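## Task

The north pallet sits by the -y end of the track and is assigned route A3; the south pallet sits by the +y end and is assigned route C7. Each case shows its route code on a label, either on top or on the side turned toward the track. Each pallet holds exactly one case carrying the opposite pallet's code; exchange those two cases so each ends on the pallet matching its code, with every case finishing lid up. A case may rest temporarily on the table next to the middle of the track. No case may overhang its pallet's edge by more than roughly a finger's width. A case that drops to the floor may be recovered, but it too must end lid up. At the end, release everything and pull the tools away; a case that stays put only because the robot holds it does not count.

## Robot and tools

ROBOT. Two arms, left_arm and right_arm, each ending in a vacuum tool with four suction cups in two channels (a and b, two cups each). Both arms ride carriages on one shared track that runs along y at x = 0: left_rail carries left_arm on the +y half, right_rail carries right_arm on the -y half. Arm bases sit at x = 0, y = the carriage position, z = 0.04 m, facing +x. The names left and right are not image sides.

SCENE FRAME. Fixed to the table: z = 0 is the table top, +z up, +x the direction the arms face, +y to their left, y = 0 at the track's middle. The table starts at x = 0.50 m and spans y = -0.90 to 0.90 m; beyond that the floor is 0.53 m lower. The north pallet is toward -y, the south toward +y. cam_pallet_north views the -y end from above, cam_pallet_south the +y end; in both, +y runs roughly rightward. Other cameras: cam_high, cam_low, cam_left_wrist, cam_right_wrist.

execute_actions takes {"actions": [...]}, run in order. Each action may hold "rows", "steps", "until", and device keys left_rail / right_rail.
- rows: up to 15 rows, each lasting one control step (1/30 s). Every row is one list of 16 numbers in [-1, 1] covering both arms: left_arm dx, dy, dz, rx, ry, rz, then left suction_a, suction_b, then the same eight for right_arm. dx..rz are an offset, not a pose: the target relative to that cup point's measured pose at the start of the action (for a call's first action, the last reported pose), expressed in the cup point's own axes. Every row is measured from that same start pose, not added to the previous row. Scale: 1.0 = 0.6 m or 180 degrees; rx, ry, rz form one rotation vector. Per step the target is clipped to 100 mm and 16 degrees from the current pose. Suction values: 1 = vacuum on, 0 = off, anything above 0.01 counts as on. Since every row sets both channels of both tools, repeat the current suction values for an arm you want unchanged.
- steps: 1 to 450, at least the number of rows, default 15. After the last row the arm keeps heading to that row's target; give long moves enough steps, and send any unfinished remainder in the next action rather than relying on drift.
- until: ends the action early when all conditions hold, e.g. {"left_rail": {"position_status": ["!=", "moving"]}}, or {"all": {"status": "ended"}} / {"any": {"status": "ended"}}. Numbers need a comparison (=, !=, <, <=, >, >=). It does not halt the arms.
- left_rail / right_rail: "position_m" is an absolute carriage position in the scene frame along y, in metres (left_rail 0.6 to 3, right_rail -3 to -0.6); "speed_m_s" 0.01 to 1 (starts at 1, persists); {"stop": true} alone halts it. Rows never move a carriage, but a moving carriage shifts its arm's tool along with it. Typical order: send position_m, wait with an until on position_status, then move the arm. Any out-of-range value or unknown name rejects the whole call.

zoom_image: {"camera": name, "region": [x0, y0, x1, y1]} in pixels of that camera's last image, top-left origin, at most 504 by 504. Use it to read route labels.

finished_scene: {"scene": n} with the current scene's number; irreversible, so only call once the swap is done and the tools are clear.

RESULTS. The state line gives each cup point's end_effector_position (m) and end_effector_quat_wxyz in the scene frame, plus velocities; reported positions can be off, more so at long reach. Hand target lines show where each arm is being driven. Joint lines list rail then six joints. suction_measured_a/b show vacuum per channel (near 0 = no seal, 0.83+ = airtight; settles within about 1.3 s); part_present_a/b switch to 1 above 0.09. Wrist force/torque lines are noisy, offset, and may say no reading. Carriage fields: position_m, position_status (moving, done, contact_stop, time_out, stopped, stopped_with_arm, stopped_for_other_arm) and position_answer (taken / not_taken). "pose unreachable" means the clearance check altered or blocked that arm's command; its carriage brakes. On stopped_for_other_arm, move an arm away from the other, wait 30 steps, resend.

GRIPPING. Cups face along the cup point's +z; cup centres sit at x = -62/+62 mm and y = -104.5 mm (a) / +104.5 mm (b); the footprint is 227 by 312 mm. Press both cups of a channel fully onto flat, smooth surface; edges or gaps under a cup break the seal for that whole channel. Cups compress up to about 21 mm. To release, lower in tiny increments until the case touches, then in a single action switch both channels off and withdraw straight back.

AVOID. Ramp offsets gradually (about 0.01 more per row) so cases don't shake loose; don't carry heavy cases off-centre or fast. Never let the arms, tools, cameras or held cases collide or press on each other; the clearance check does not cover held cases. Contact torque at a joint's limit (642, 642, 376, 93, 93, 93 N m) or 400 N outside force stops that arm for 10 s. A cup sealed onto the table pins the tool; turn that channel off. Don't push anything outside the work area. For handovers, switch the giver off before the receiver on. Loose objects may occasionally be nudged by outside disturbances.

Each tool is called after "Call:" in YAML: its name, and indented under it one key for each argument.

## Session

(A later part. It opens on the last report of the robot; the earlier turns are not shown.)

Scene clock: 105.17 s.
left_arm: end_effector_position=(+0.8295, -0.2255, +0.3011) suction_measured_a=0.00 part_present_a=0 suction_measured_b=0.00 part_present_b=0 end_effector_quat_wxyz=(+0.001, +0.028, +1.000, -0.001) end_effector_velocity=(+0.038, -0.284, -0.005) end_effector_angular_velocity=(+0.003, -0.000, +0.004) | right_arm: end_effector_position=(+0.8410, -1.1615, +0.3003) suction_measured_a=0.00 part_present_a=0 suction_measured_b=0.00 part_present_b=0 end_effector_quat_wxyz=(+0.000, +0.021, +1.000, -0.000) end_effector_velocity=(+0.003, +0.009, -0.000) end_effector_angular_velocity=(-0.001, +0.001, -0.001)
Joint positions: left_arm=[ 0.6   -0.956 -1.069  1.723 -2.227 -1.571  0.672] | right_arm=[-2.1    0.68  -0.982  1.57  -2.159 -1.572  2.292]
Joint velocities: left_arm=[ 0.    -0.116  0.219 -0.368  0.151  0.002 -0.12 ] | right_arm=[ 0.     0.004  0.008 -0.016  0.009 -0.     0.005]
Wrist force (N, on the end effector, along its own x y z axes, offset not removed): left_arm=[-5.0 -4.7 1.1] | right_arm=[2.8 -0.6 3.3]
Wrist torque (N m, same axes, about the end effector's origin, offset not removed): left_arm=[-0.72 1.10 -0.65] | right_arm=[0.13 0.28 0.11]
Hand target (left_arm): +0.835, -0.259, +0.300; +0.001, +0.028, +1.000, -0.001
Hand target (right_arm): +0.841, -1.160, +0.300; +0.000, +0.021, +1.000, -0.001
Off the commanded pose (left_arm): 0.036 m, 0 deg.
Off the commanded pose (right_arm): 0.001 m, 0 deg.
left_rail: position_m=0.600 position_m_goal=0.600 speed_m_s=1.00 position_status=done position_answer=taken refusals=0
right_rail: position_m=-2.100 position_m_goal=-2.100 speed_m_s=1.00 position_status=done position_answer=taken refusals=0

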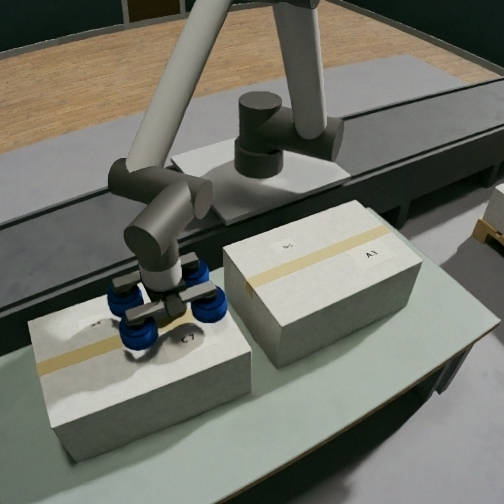

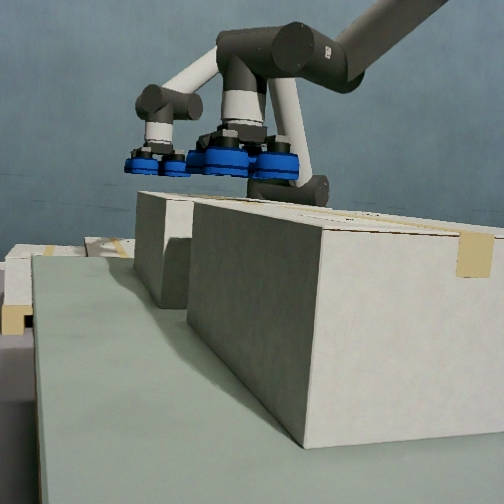

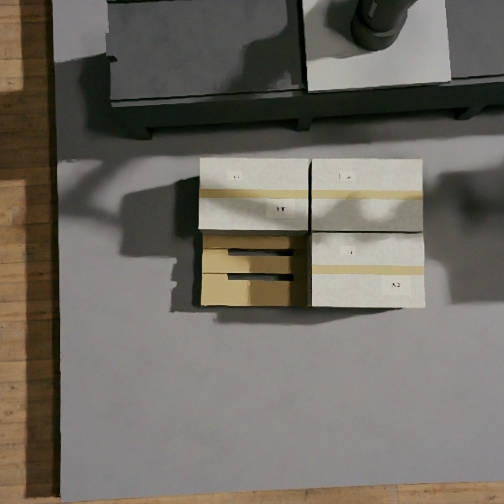

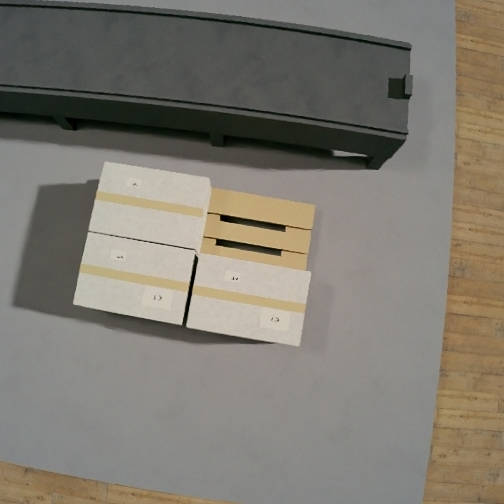

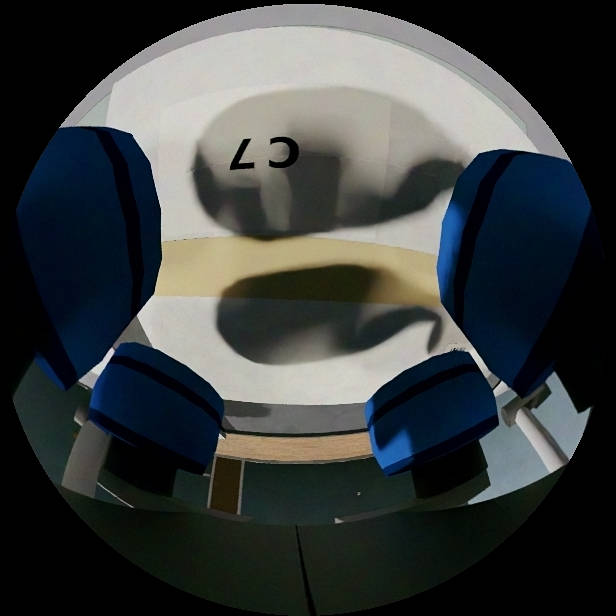

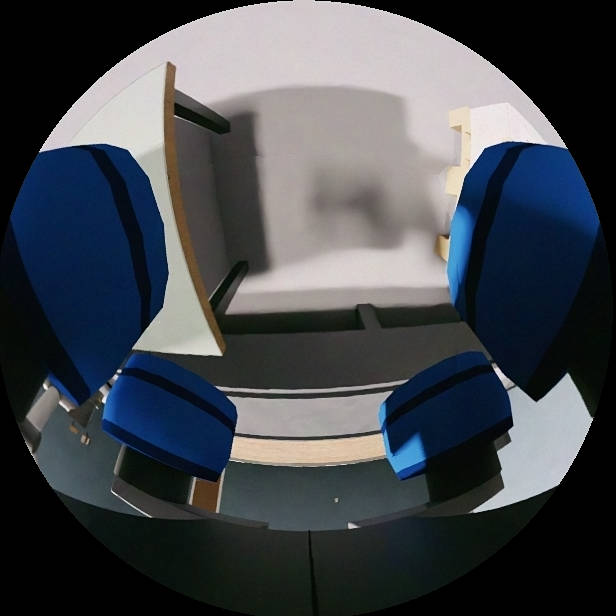

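Call:
execute_actions:
  actions:
    - {"rows":[[-0.028,-0.1935,0.075,0,0,0,0,0,0,0.002,0,0,0,0,0,0]],"steps":20}
    - {"rows":[[0,0,0.02,0,0,0,1,1,0,0,0,0,0,0,0,0],[0,0,0.042,0,0,0,1,1,0,0,0,0,0,0,0,0]],"steps":14}

Scene clock: 112.67 s.
left_arm: end_effector_position=(+0.8395, -0.3418, +0.2322) suction_measured_a=0.78 part_present_a=1 suction_measured_b=0.79 part_present_b=1 end_effector_quat_wxyz=(+0.001, +0.028, +1.000, -0.001) end_effector_velocity=(+0.000, -0.003, -0.005) end_effector_angular_velocity=(-0.006, -0.001, -0.000) | right_arm: end_effector_position=(+0.8410, -1.1603, +0.3002) suction_measured_a=0.00 part_present_a=0 suction_measured_b=0.00 part_present_b=0 end_effector_quat_wxyz=(+0.000, +0.021, +1.000, -0.000) end_effector_velocity=(-0.000, +0.000, -0.000) end_effector_angular_velocity=(-0.000, -0.000, +0.000)
Joint positions: left_arm=[ 0.6   -1.003 -0.935  1.6   -2.238 -1.571  0.624] | right_arm=[-2.1    0.681 -0.981  1.569 -2.158 -1.572  2.293]
Joint velocities: left_arm=[ 0.    -0.     0.005  0.001 -0.012 -0.002 -0.   ] | right_arm=[ 0.  0.  0. -0.  0. -0.  0.]
Wrist force (N, on the end effector, along its own x y z axes, offset not removed): left_arm=[-1.5 14.6 6.9] | right_arm=[2.3 -1.8 -1.5]
Wrist torque (N m, same axes, about the end effector's origin, offset not removed): left_arm=[-7.15 3.02 0.12] | right_arm=[0.02 0.30 -0.04]
Hand target (left_arm): +0.840, -0.342, +0.231; +0.001, +0.028, +1.000, -0.001
Hand target (right_arm): +0.841, -1.160, +0.300; +0.000, +0.021, +1.000, -0.000
Off the commanded pose (left_arm): 0.001 m, 0 deg.
Off the commanded pose (right_arm): 0.000 m, 0 deg.
left_rail: position_m=0.600 position_m_goal=0.600 speed_m_s=1.00 position_status=done position_answer=taken refusals=0
right_rail: position_m=-2.100 position_m_goal=-2.100 speed_m_s=1.00 position_status=done position_answer=taken refusals=0

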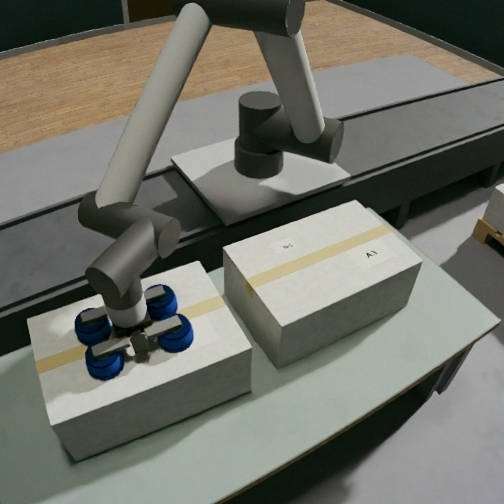

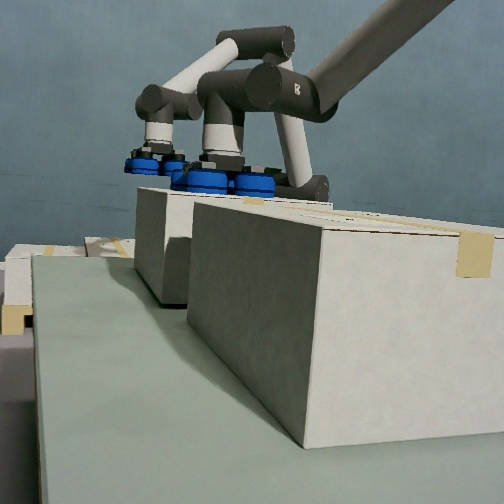

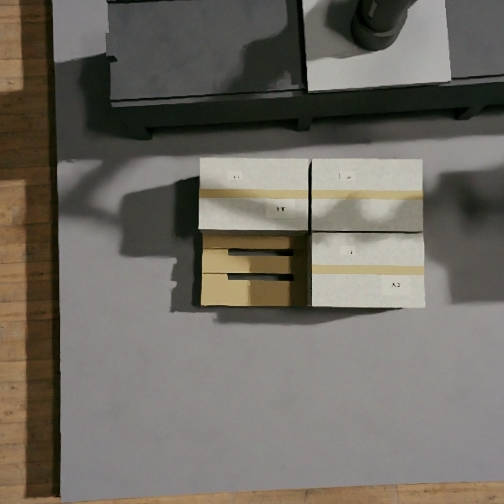

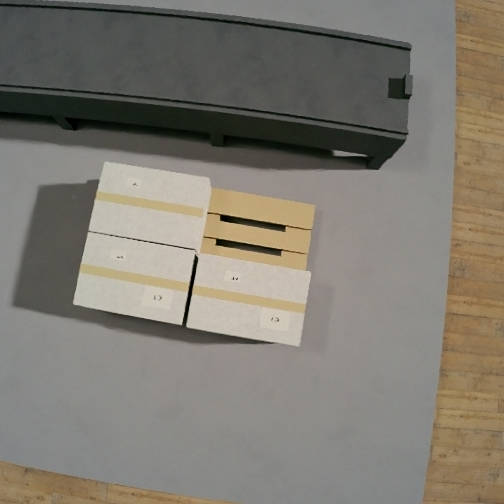

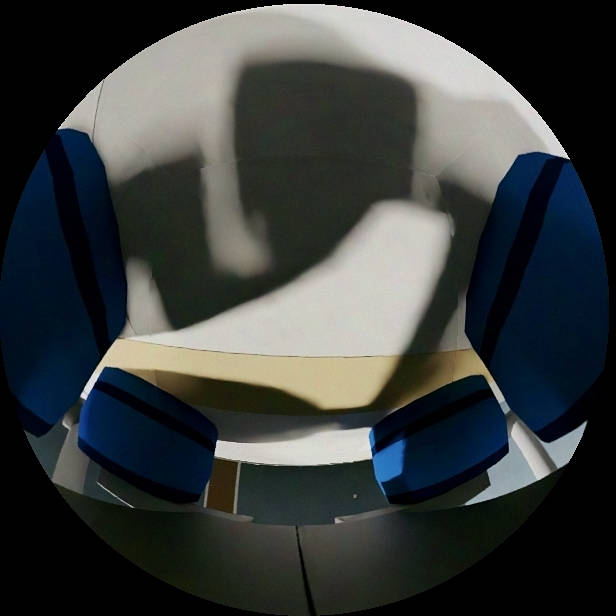

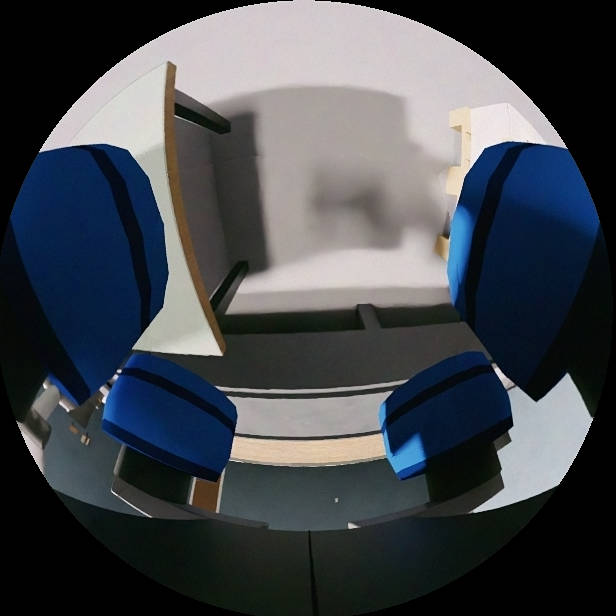

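Call:
execute_actions:
  actions:
    - {"rows":[[0,0,-0.01,0,0,0,1,1,0,0,0,0,0,0,0,0],[0,0,-0.03,0,0,0,1,1,0,0,0,0,0,0,0,0],[0,0,-0.06,0,0,0,1,1,0,0,0,0,0,0,0,0],[0,0,-0.1,0,0,0,1,1,0,0,0,0,0,0,0,0],[0,0,-0.15,0,0,0,1,1,0,0,0,0,0,0,0,0],[0,0,-0.5,0,0,-0.0045,1,1,0,0,0,0,0,0,0,0]],"steps":25}
    - {"left_rail":{"position_m":3.0},"right_rail":{"position_m":-0.6,"speed_m_s":0.6},"steps":4}

Scene clock: 120.97 s.
left_arm: end_effector_position=(+0.8389, -0.3321, +0.5297) suction_measured_a=0.96 part_present_a=1 suction_measured_b=0.96 part_present_b=1 end_effector_quat_wxyz=(+0.001, +0.021, +1.000, -0.002) end_effector_velocity=(+0.000, +0.192, +0.018) end_effector_angular_velocity=(+0.008, +0.005, +0.000) | right_arm: end_effector_position=(+0.8410, -1.1506, +0.3002) suction_measured_a=0.00 part_present_a=0 suction_measured_b=0.00 part_present_b=0 end_effector_quat_wxyz=(+0.000, +0.021, +1.000, -0.001) end_effector_velocity=(+0.000, +0.195, -0.000) end_effector_angular_velocity=(-0.000, +0.000, +0.000)
Joint positions: left_arm=[ 0.609 -1.003 -1.099  1.415 -1.891 -1.571  0.61 ] | right_arm=[-2.09   0.681 -0.981  1.569 -2.158 -1.572  2.293]
Joint velocities: left_arm=[ 0.194 -0.    -0.003 -0.024  0.037  0.    -0.001] | right_arm=[ 0.195  0.     0.    -0.     0.     0.    -0.   ]
Wrist force (N, on the end effector, along its own x y z axes, offset not removed): left_arm=[-15.1 -26.1 -6.8] | right_arm=[0.6 -6.8 -1.5]
Wrist torque (N m, same axes, about the end effector's origin, offset not removed): left_arm=[-4.41 2.33 -0.50] | right_arm=[-0.57 0.44 0.01]
Hand target (left_arm): +0.839, -0.319, +0.532; +0.001, +0.021, +1.000, -0.001
Hand target (right_arm): +0.841, -1.138, +0.300; +0.000, +0.021, +1.000, -0.000
Off the commanded pose (left_arm): 0.003 m, 0 deg.
Off the commanded pose (right_arm): 0.000 m, 0 deg.
left_rail: position_m=0.609 position_m_goal=3.000 speed_m_s=1.00 position_status=moving position_answer=taken refusals=0
right_rail: position_m=-2.090 position_m_goal=-0.600 speed_m_s=0.60 position_status=moving position_answer=taken refusals=0

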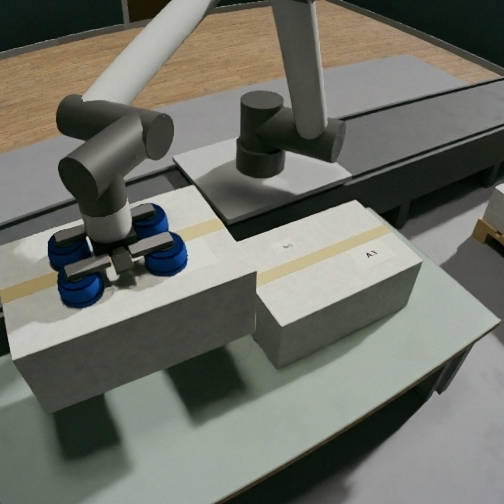

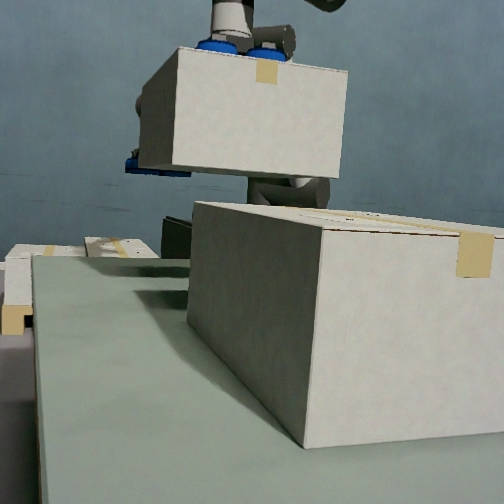

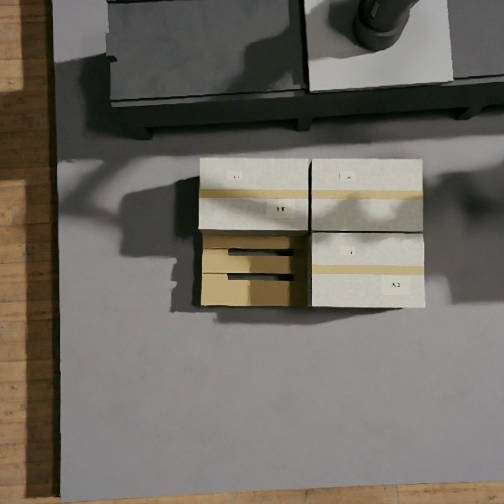

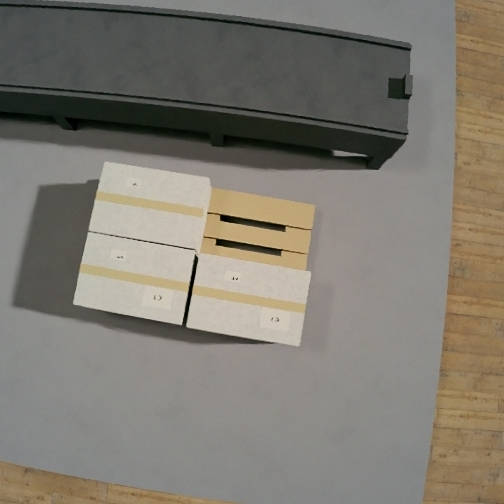

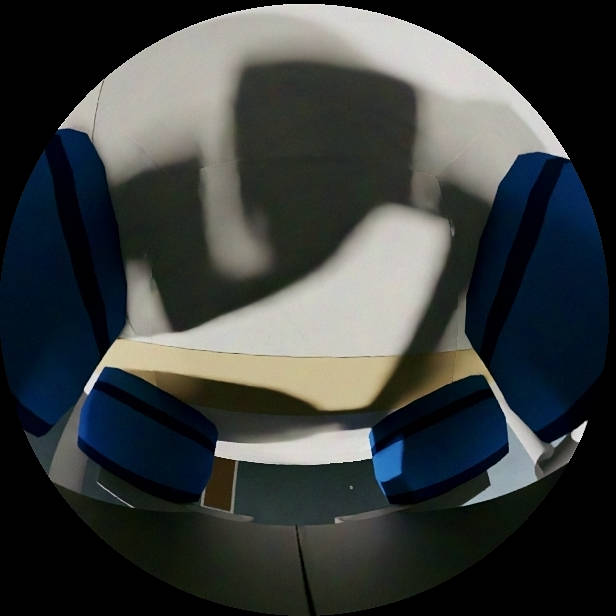

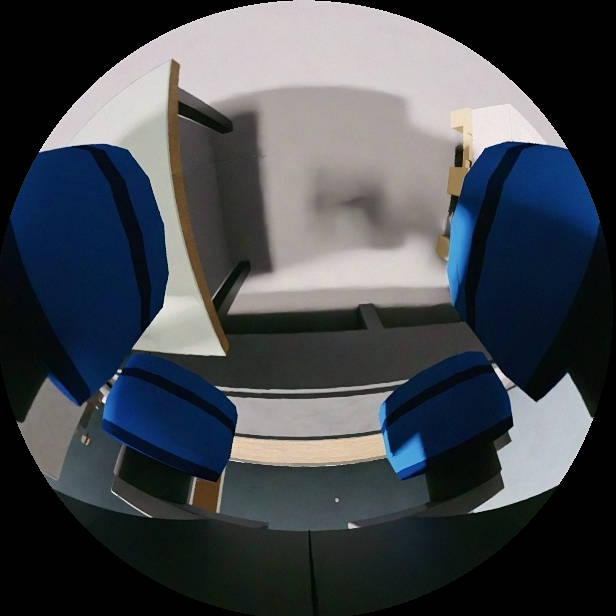

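Call:
execute_actions:
  actions:
    - {"steps":90,"until":{"all":{"status":"ended"}}}
    - {"rows":[[0,0.02,0.01,0,0,0,1,1,0,0,0.02,0,0,0,0,0],[0,0.05,0.02,0,0,0,1,1,0,0,0.04,0,0,0,0,0],[0,0.09,0.04,0,0,0,1,1,0,0,0.06,0,0,0,0,0],[0.01,0.14,0.07,0,0,0,1,1,0,0,0.07,0,0,0,0,0],[0.07,1,0.55,0,0,0,1,1,0,0,0.08,0,0,0,0,0],[0.07,1,0.55,0,0,0,1,1,0,0,0.09,0,0,0,0,0],[0.07,1,0.55,0,0,0,1,1,0,0,0.1,0,0,0,0,0],[0.07,1,0.55,0,0,0,1,1,0,0,0.113,0,0,0,1,1]],"steps":30}

Scene clock: 128.43 s.
left_arm: end_effector_position=(+0.8303, +2.4544, +0.3157) suction_measured_a=0.96 part_present_a=1 suction_measured_b=0.96 part_present_b=1 end_effector_quat_wxyz=(-0.001, +0.020, +1.000, +0.002) end_effector_velocity=(-0.025, +0.447, -0.251) end_effector_angular_velocity=(+0.002, +0.003, +0.004) | right_arm: end_effector_position=(+0.8411, +0.3398, +0.2325) suction_measured_a=0.91 part_present_a=1 suction_measured_b=0.91 part_present_b=1 end_effector_quat_wxyz=(+0.000, +0.021, +1.000, -0.000) end_effector_velocity=(-0.000, -0.000, -0.001) end_effector_angular_velocity=(-0.000, +0.000, +0.000)
Joint positions: left_arm=[ 3.    -0.785 -1.247  1.982 -2.301 -1.57   0.826] | right_arm=[-0.6    0.681 -0.935  1.599 -2.234 -1.572  2.293]
Joint velocities: left_arm=[ 0.     0.306 -0.042  0.526 -0.48   0.001  0.302] | right_arm=[ 0.  0.  0.  0. -0.  0.  0.]
Wrist force (N, on the end effector, along its own x y z axes, offset not removed): left_arm=[-10.7 3.3 -4.7] | right_arm=[0.0 0.9 -15.6]
Wrist torque (N m, same axes, about the end effector's origin, offset not removed): left_arm=[-6.42 1.58 -0.68] | right_arm=[5.89 -1.65 0.09]
Hand target (left_arm): +0.824, +2.523, +0.278; -0.002, +0.020, +1.000, +0.002
Hand target (right_arm): +0.841, +0.340, +0.232; +0.000, +0.021, +1.000, -0.000
Off the commanded pose (left_arm): 0.235 m, 0 deg; position clipped at the last step of the last action.
Off the commanded pose (right_arm): 0.000 m, 0 deg.
left_rail: position_m=3.000 position_m_goal=3.000 speed_m_s=1.00 position_status=done position_answer=taken refusals=0
right_rail: position_m=-0.600 position_m_goal=-0.600 speed_m_s=0.60 position_status=done position_answer=taken refusals=0

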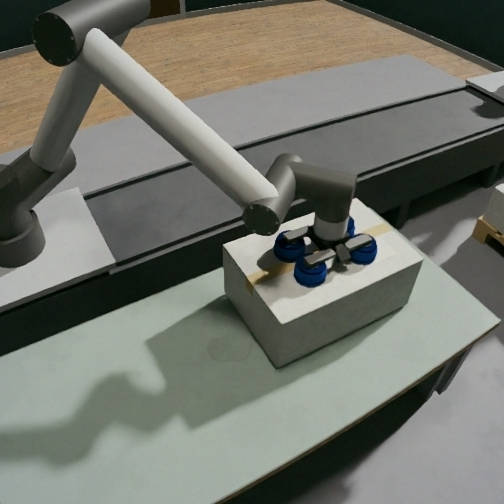

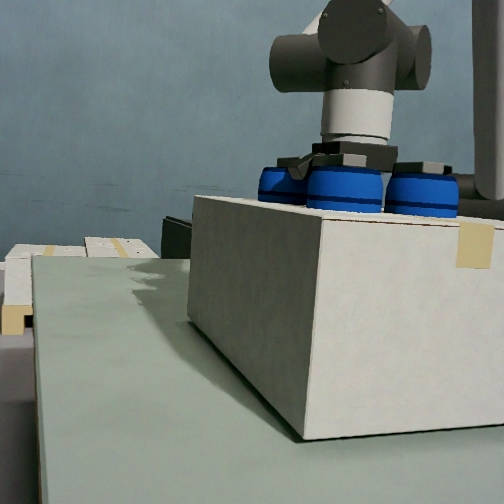

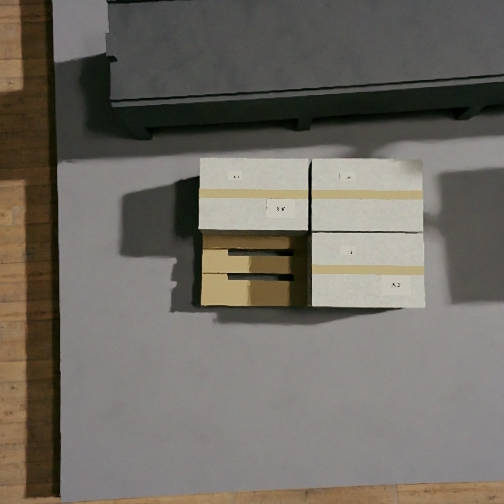

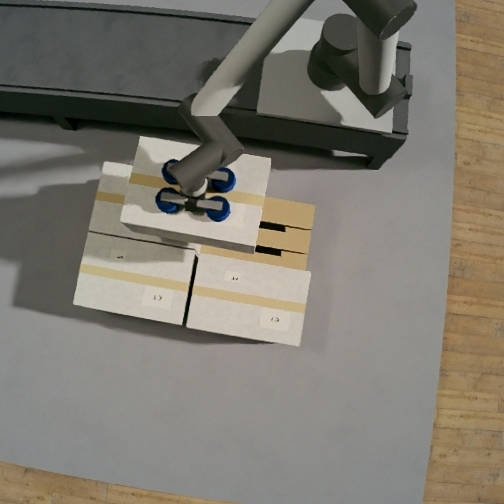

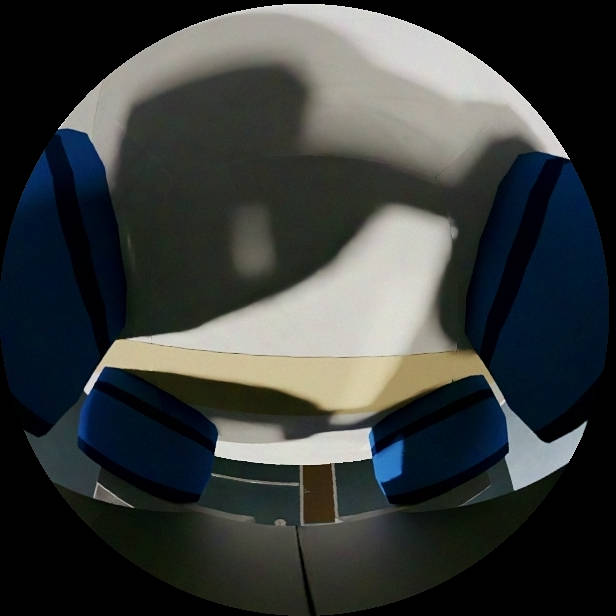

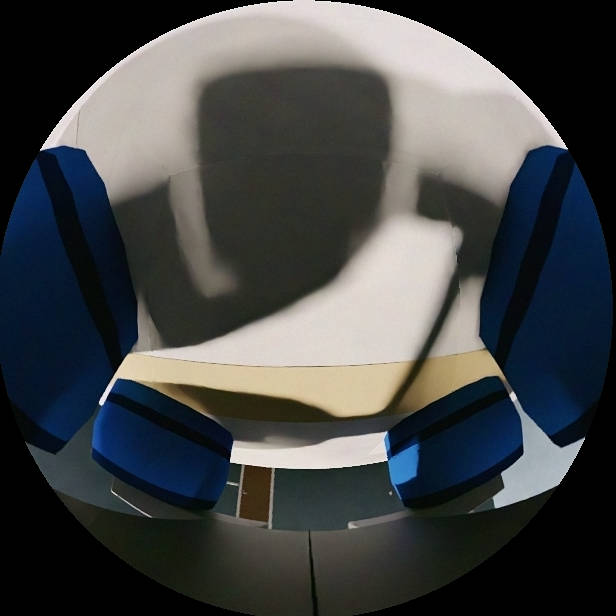

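Call:
execute_actions:
  actions:
    - {"right_rail":{"position_m":-3.0,"speed_m_s":1},"rows":[[0.02,0.15,0.08,0,0,0,1,1,0,0,-0.01,0,0,0,1,1],[0.02,0.18,0.1,0,0,0,1,1,0,0,-0.03,0,0,0,1,1],[0.03,0.22,0.13,0,0,0,1,1,0,-0.01,-0.05,0,0,0,1,1],[0.051,0.521,0.326,0.0013,-0.0006,0.0005,1,1,-0.02,-0.04,-0.07,0,0,0,1,1],[0.051,0.521,0.326,0.0013,-0.0006,0.0005,1,1,-0.04,-0.08,-0.07,0,0,0,1,1],[0.051,0.521,0.326,0.0013,-0.0006,0.0005,1,1,-0.06,-0.12,-0.07,0,0,0,1,1],[0.051,0.521,0.326,0.0013,-0.0006,0.0005,1,1,-0.55,-1,-0.07,0,0,0.0045,1,1]],"steps":45}

Scene clock: 141.43 s.
left_arm: end_effector_position=(+0.8122, +2.7687, +0.1215) suction_measured_a=0.96 part_present_a=1 suction_measured_b=0.96 part_present_b=1 end_effector_quat_wxyz=(-0.001, +0.021, +1.000, -0.000) end_effector_velocity=(-0.000, +0.000, -0.000) end_effector_angular_velocity=(+0.000, +0.000, +0.000) | right_arm: end_effector_position=(+1.1325, -1.4684, +0.2740) suction_measured_a=0.91 part_present_a=1 suction_measured_b=0.91 part_present_b=1 end_effector_quat_wxyz=(+0.000, +0.029, +1.000, -0.001) end_effector_velocity=(+0.110, -1.195, +0.003) end_effector_angular_velocity=(+0.007, +0.007, +0.008)
Joint positions: left_arm=[ 3.    -0.517 -1.159  2.281 -2.692 -1.572  1.095] | right_arm=[-1.817  0.129 -1.035  1.711 -2.247 -1.573  1.757]
Joint velocities: left_arm=[ 0.  0.  0.  0. -0. -0.  0.] | right_arm=[-0.999 -0.181  0.042 -0.081  0.045  0.008 -0.188]
Wrist force (N, on the end effector, along its own x y z axes, offset not removed): left_arm=[-8.4 3.4 -5.1] | right_arm=[-10.8 -22.6 -13.2]
Wrist torque (N m, same axes, about the end effector's origin, offset not removed): left_arm=[-6.82 1.52 -0.40] | right_arm=[6.32 -1.97 0.09]
Hand target (left_arm): +0.812, +2.769, +0.122; -0.001, +0.021, +1.000, -0.000
Hand target (right_arm): +1.145, -1.540, +0.274; +0.000, +0.028, +1.000, -0.001
Off the commanded pose (left_arm): 0.000 m, 0 deg.
Off the commanded pose (right_arm): 0.026 m, 0 deg.
left_rail: position_m=3.000 position_m_goal=3.000 speed_m_s=1.00 position_status=done position_answer=taken refusals=0
right_rail: position_m=-1.817 position_m_goal=-3.000 speed_m_s=1.00 position_status=moving position_answer=taken refusals=0

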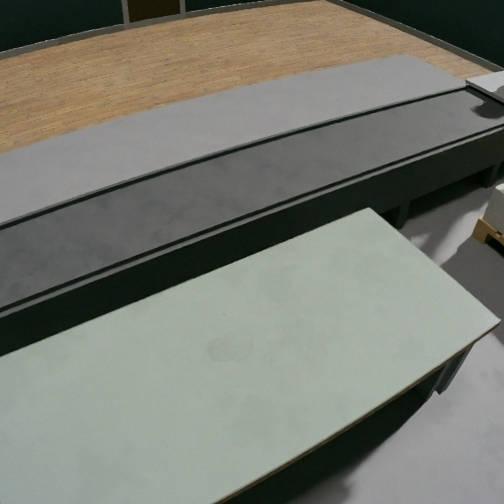

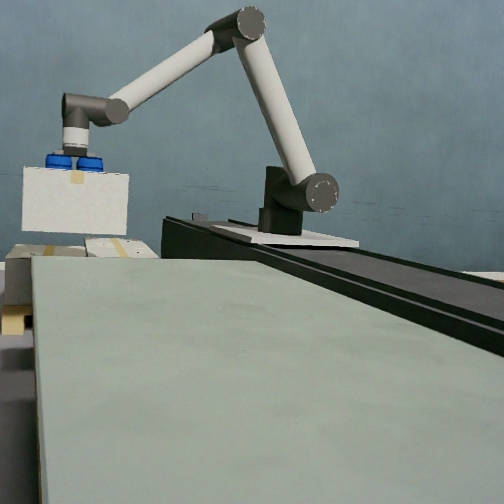

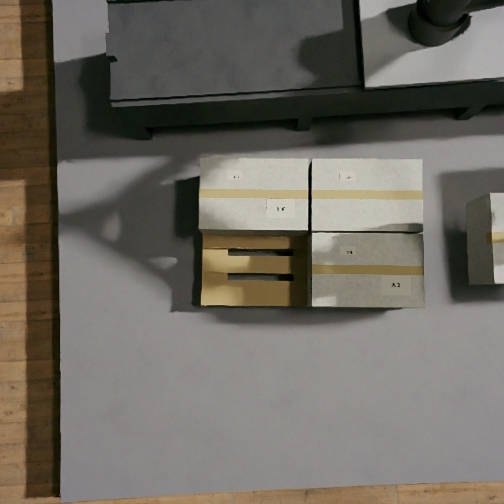

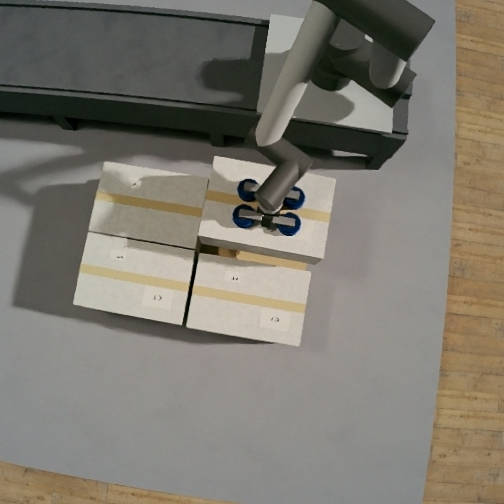

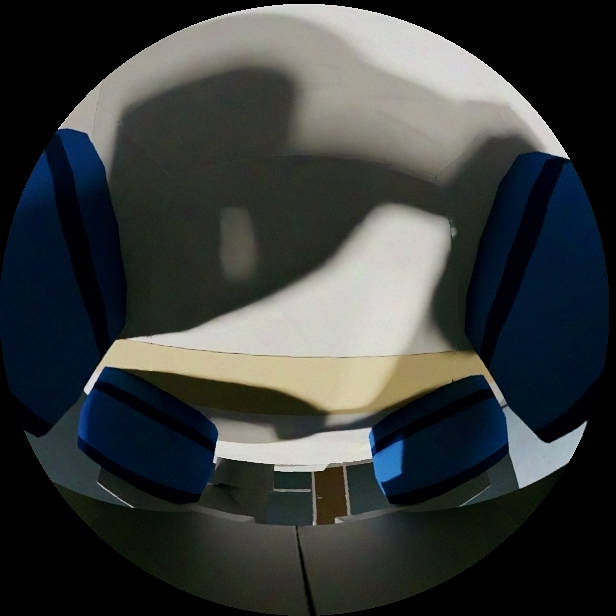

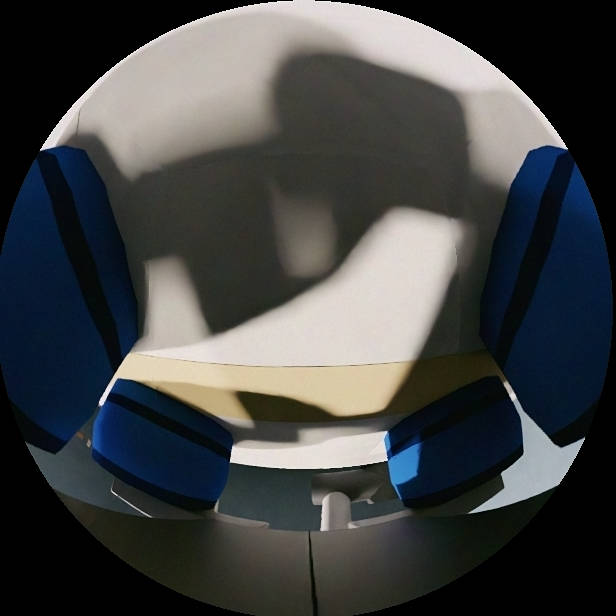

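Call:
execute_actions:
  actions:
    - {"steps":1}
    - {"rows":[[0,0,0,0,0,0,1,1,-0.01,-0.02,0.02,0,0,0,1,1],[0,0,0,0,0,0,1,1,-0.02,-0.05,0.05,0,0,0,1,1],[0,0,0,0,0,0,1,1,-0.04,-0.1,0.1,0,0,0,1,1],[0,0,0,0,0,0,1,1,-0.087,-0.212,0.24,0,0,0,1,1]],"steps":24}
    - {"rows":[[0,0,0.02,0,0,0,1,1,0,0,0.02,0,0,0,1,1],[0,0,0.05,0,0,0,1,1,0,0,0.05,0,0,0,1,1],[0,0,0.09,0,0,0,1,1,0,0,0.09,0,0,0,1,1],[0,0,0.13,0,0,0,1,1,0,0,0.13,0,0,0,1,1],[0,0,0.444,0,0,0,1,1,0,0,0.46,0,0,0,1,1]],"steps":32}

Call:
zoom_image:
  camera: "cam_pallet_north"
  region: [180,200,330,330]

Call:
zoom_image:
  camera: "cam_pallet_south"
  region: [190,160,340,290]

Scene clock: 160.33 s.
left_arm: end_effector_position=(+0.8115, +2.7688, -0.1439) suction_measured_a=0.96 part_present_a=1 suction_measured_b=0.96 part_present_b=1 end_effector_quat_wxyz=(-0.001, +0.021, +1.000, -0.000) end_effector_velocity=(+0.002, -0.001, -0.007) end_effector_angular_velocity=(-0.001, -0.002, -0.000) | right_arm: end_effector_position=(+1.1901, -2.8022, -0.1437) suction_measured_a=0.91 part_present_a=1 suction_measured_b=0.91 part_present_b=1 end_effector_quat_wxyz=(+0.000, +0.028, +1.000, -0.001) end_effector_velocity=(+0.002, +0.000, -0.006) end_effector_angular_velocity=(+0.000, -0.000, +0.000)
Joint positions: left_arm=[ 3.    -0.518 -0.763  2.282 -3.089 -1.572  1.095] | right_arm=[-3.    -0.002 -0.639  1.727 -2.659 -1.572  1.625]
Joint velocities: left_arm=[ 0.     0.     0.011 -0.005 -0.009  0.     0.001] | right_arm=[ 0.     0.     0.007 -0.004 -0.003  0.     0.   ]
Wrist force (N, on the end effector, along its own x y z axes, offset not removed): left_arm=[-11.7 -6.6 -4.6] | right_arm=[2.6 0.4 -15.3]
Wrist torque (N m, same axes, about the end effector's origin, offset not removed): left_arm=[-7.87 1.79 -0.55] | right_arm=[5.37 -1.66 0.10]
Hand target (left_arm): +0.812, +2.769, -0.145; -0.001, +0.021, +1.000, -0.000
Hand target (right_arm): +1.190, -2.802, -0.145; -0.000, +0.028, +1.000, -0.001
Off the commanded pose (left_arm): 0.001 m, 0 deg.
Off the commanded pose (right_arm): 0.001 m, 0 deg.
left_rail: position_m=3.000 position_m_goal=3.000 speed_m_s=1.00 position_status=done position_answer=taken refusals=0
right_rail: position_m=-3.000 position_m_goal=-3.000 speed_m_s=1.00 position_status=done position_answer=taken refusals=0

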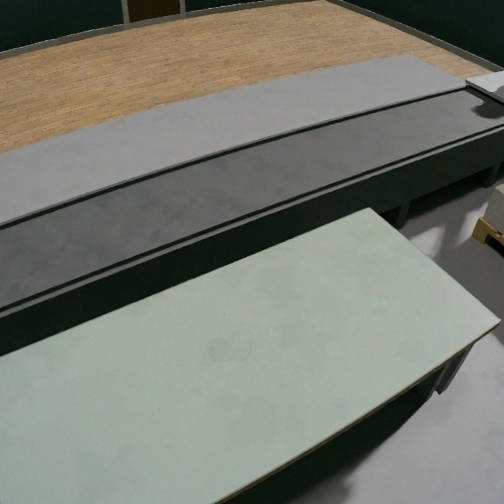

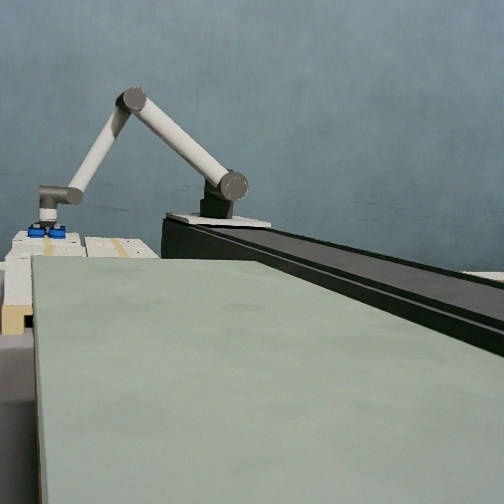

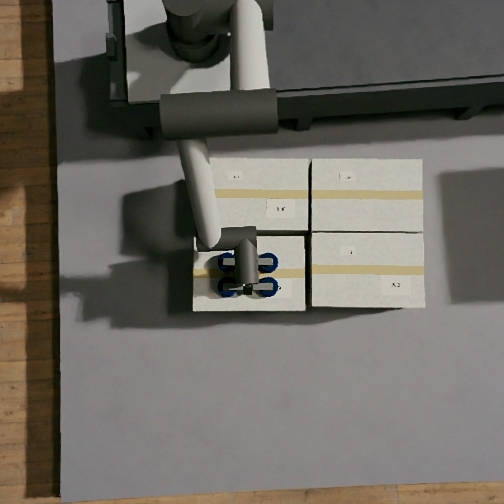

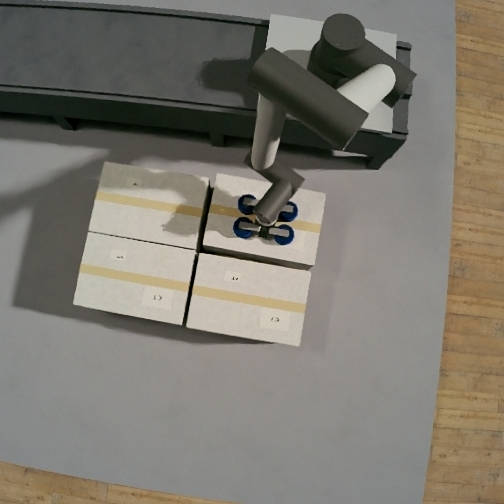

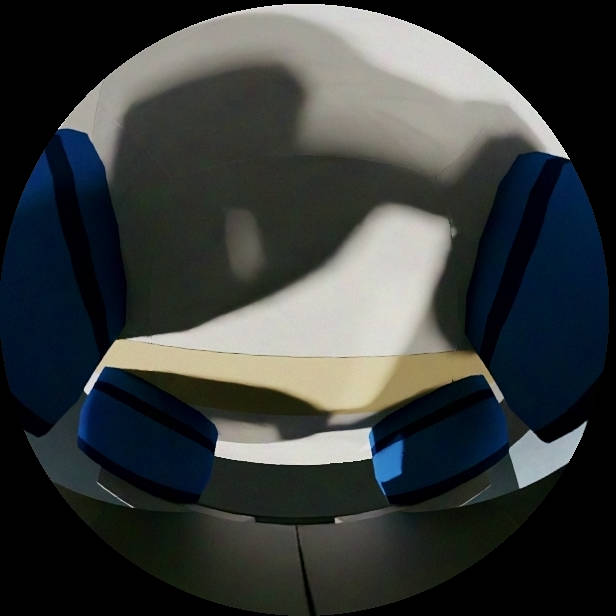

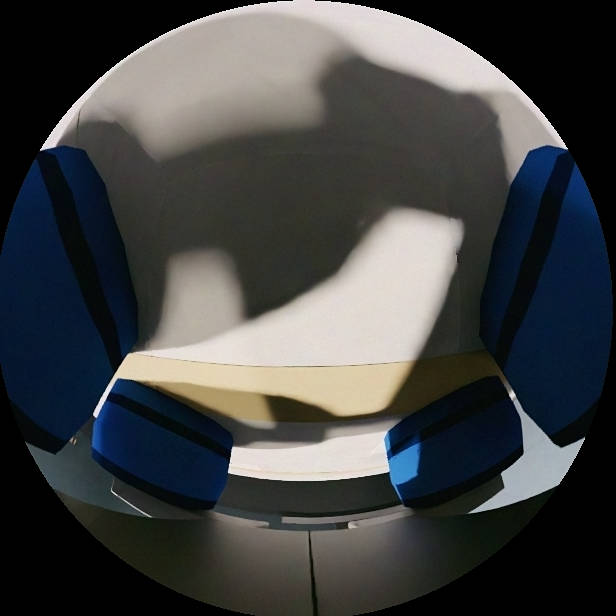

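Region (180, 200, 330, 330) of cam_pallet_north's 504x504 image, scaled by 3.360, with more detail than that image has; it fills the top 437 rows of this view, and the rest is white.

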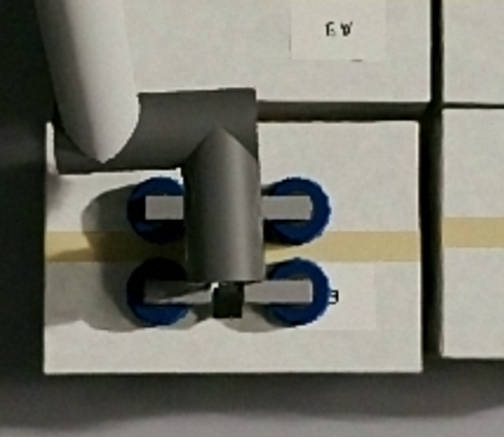

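Region (190, 160, 340, 290) of cam_pallet_south's 504x504 image, scaled by 3.360, with more detail than that image has; it fills the top 437 rows of this view, and the rest is white.

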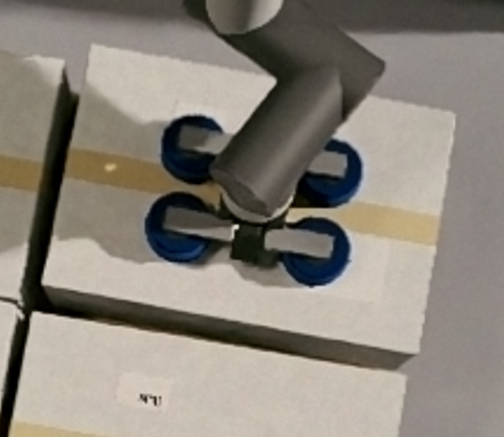

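Call:
execute_actions:
  actions:
    - {"rows":[[-0.01,-0.01,0,0,0,-0.002,1,1,0.012,0.01,0,0,0,0.002,1,1],[-0.022,-0.02,0.007,0,0,-0.005,1,1,0.024,0.02,0.007,0,0,0.004,1,1],[-0.033,-0.03,0.02,0,0,-0.005,1,1,0.036,0.027,0.02,0,0,0.004,1,1]],"steps":16}

Call:
zoom_image:
  camera: "cam_pallet_north"
  region: [180,200,330,330]

Call:
zoom_image:
  camera: "cam_pallet_south"
  region: [190,160,340,290]

Scene clock: 171.10 s.
left_arm: end_effector_position=(+0.8301, +2.7504, -0.1556) suction_measured_a=0.96 part_present_a=1 suction_measured_b=0.96 part_present_b=1 end_effector_quat_wxyz=(-0.001, +0.013, +1.000, -0.000) end_effector_velocity=(+0.004, -0.003, -0.003) end_effector_angular_velocity=(+0.000, +0.000, +0.003) | right_arm: end_effector_position=(+1.1699, -2.7852, -0.1554) suction_measured_a=0.91 part_present_a=1 suction_measured_b=0.91 part_present_b=1 end_effector_quat_wxyz=(+0.000, +0.034, +0.999, -0.001) end_effector_velocity=(-0.004, +0.003, -0.002) end_effector_angular_velocity=(-0.000, -0.000, -0.002)
Joint positions: left_arm=[ 3.    -0.526 -0.744  2.246 -3.072 -1.572  1.071] | right_arm=[-3.     0.012 -0.635  1.752 -2.688 -1.572  1.651]
Joint velocities: left_arm=[ 0.    -0.001  0.004 -0.007  0.003 -0.    -0.004] | right_arm=[ 0.     0.003  0.001  0.005 -0.006 -0.     0.005]
Wrist force (N, on the end effector, along its own x y z axes, offset not removed): left_arm=[-8.0 0.9 -1.2] | right_arm=[3.0 -1.8 -14.5]
Wrist torque (N m, same axes, about the end effector's origin, offset not removed): left_arm=[-6.77 1.39 -0.54] | right_arm=[5.13 -1.58 0.08]
Hand target (left_arm): +0.831, +2.750, -0.156; -0.001, +0.013, +1.000, -0.000
Hand target (right_arm): +1.169, -2.785, -0.156; +0.000, +0.034, +0.999, -0.001
Off the commanded pose (left_arm): 0.001 m, 0 deg.
Off the commanded pose (right_arm): 0.001 m, 0 deg.
left_rail: position_m=3.000 position_m_goal=3.000 speed_m_s=1.00 position_status=done position_answer=taken refusals=0
right_rail: position_m=-3.000 position_m_goal=-3.000 speed_m_s=1.00 position_status=done position_answer=taken refusals=0

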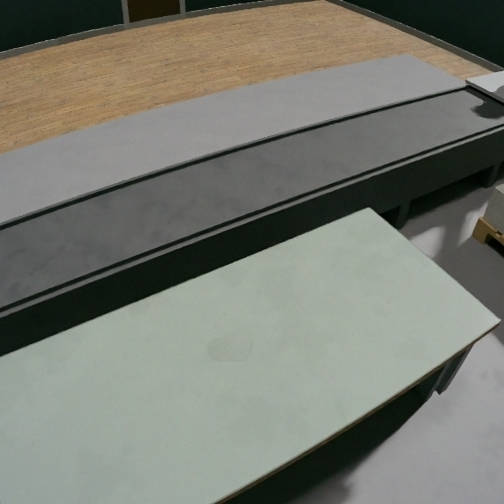

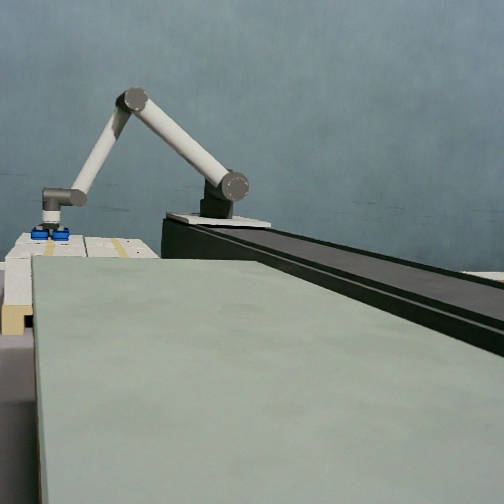

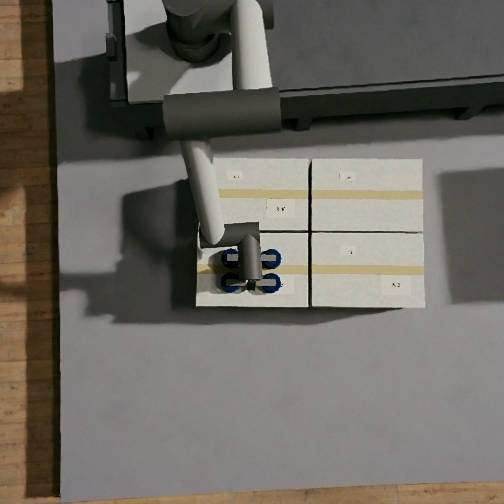

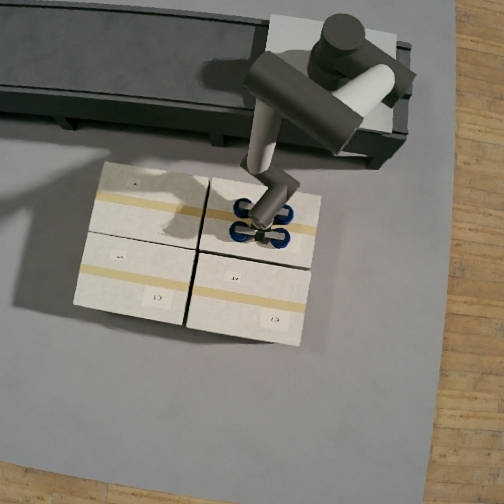

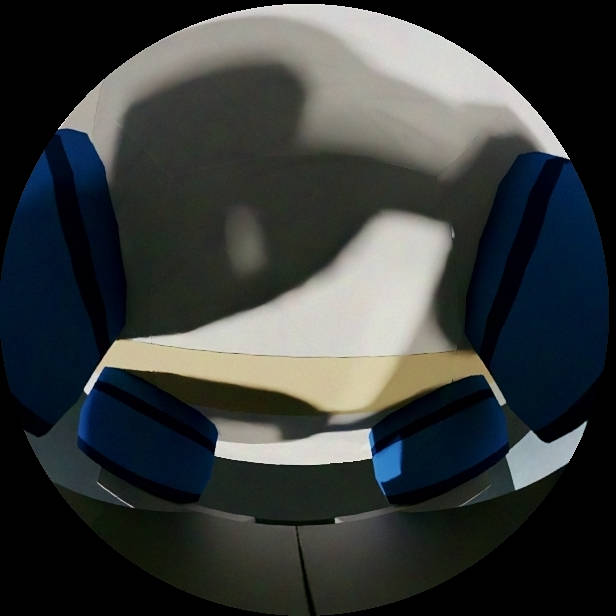

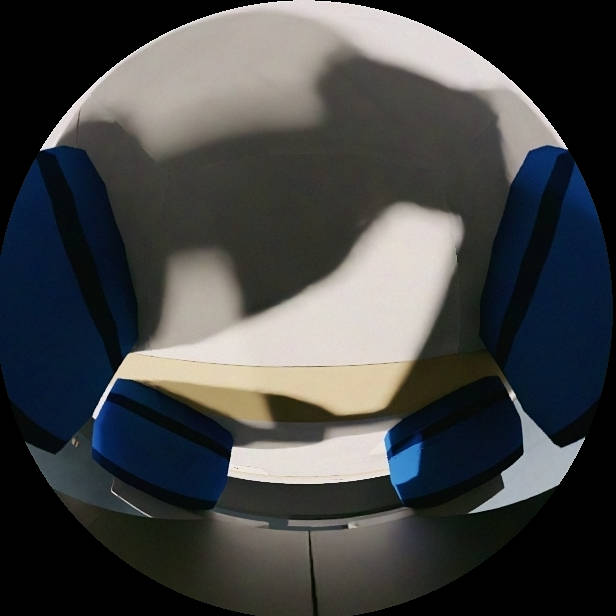

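Region (180, 200, 330, 330) of cam_pallet_north's 504x504 image, scaled by 3.360, with more detail than that image has; it fills the top 437 rows of this view, and the rest is white.

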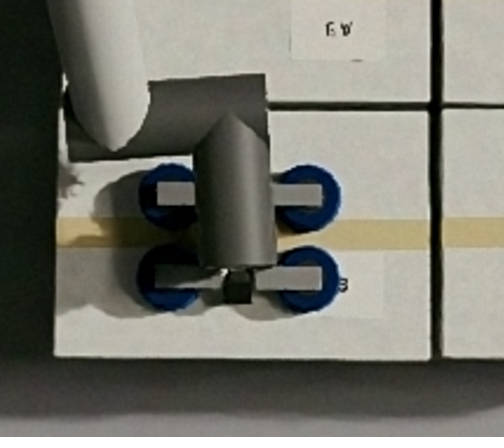

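Region (190, 160, 340, 290) of cam_pallet_south's 504x504 image, scaled by 3.360, with more detail than that image has; it fills the top 437 rows of this view, and the rest is white.

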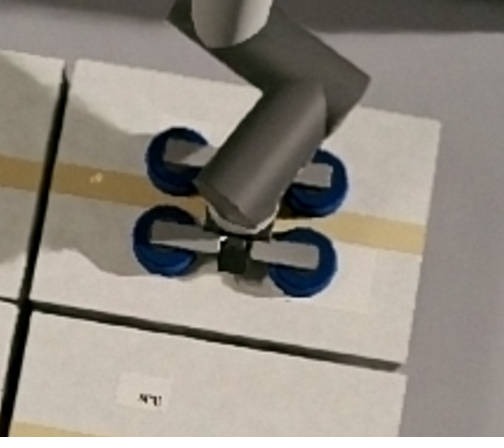

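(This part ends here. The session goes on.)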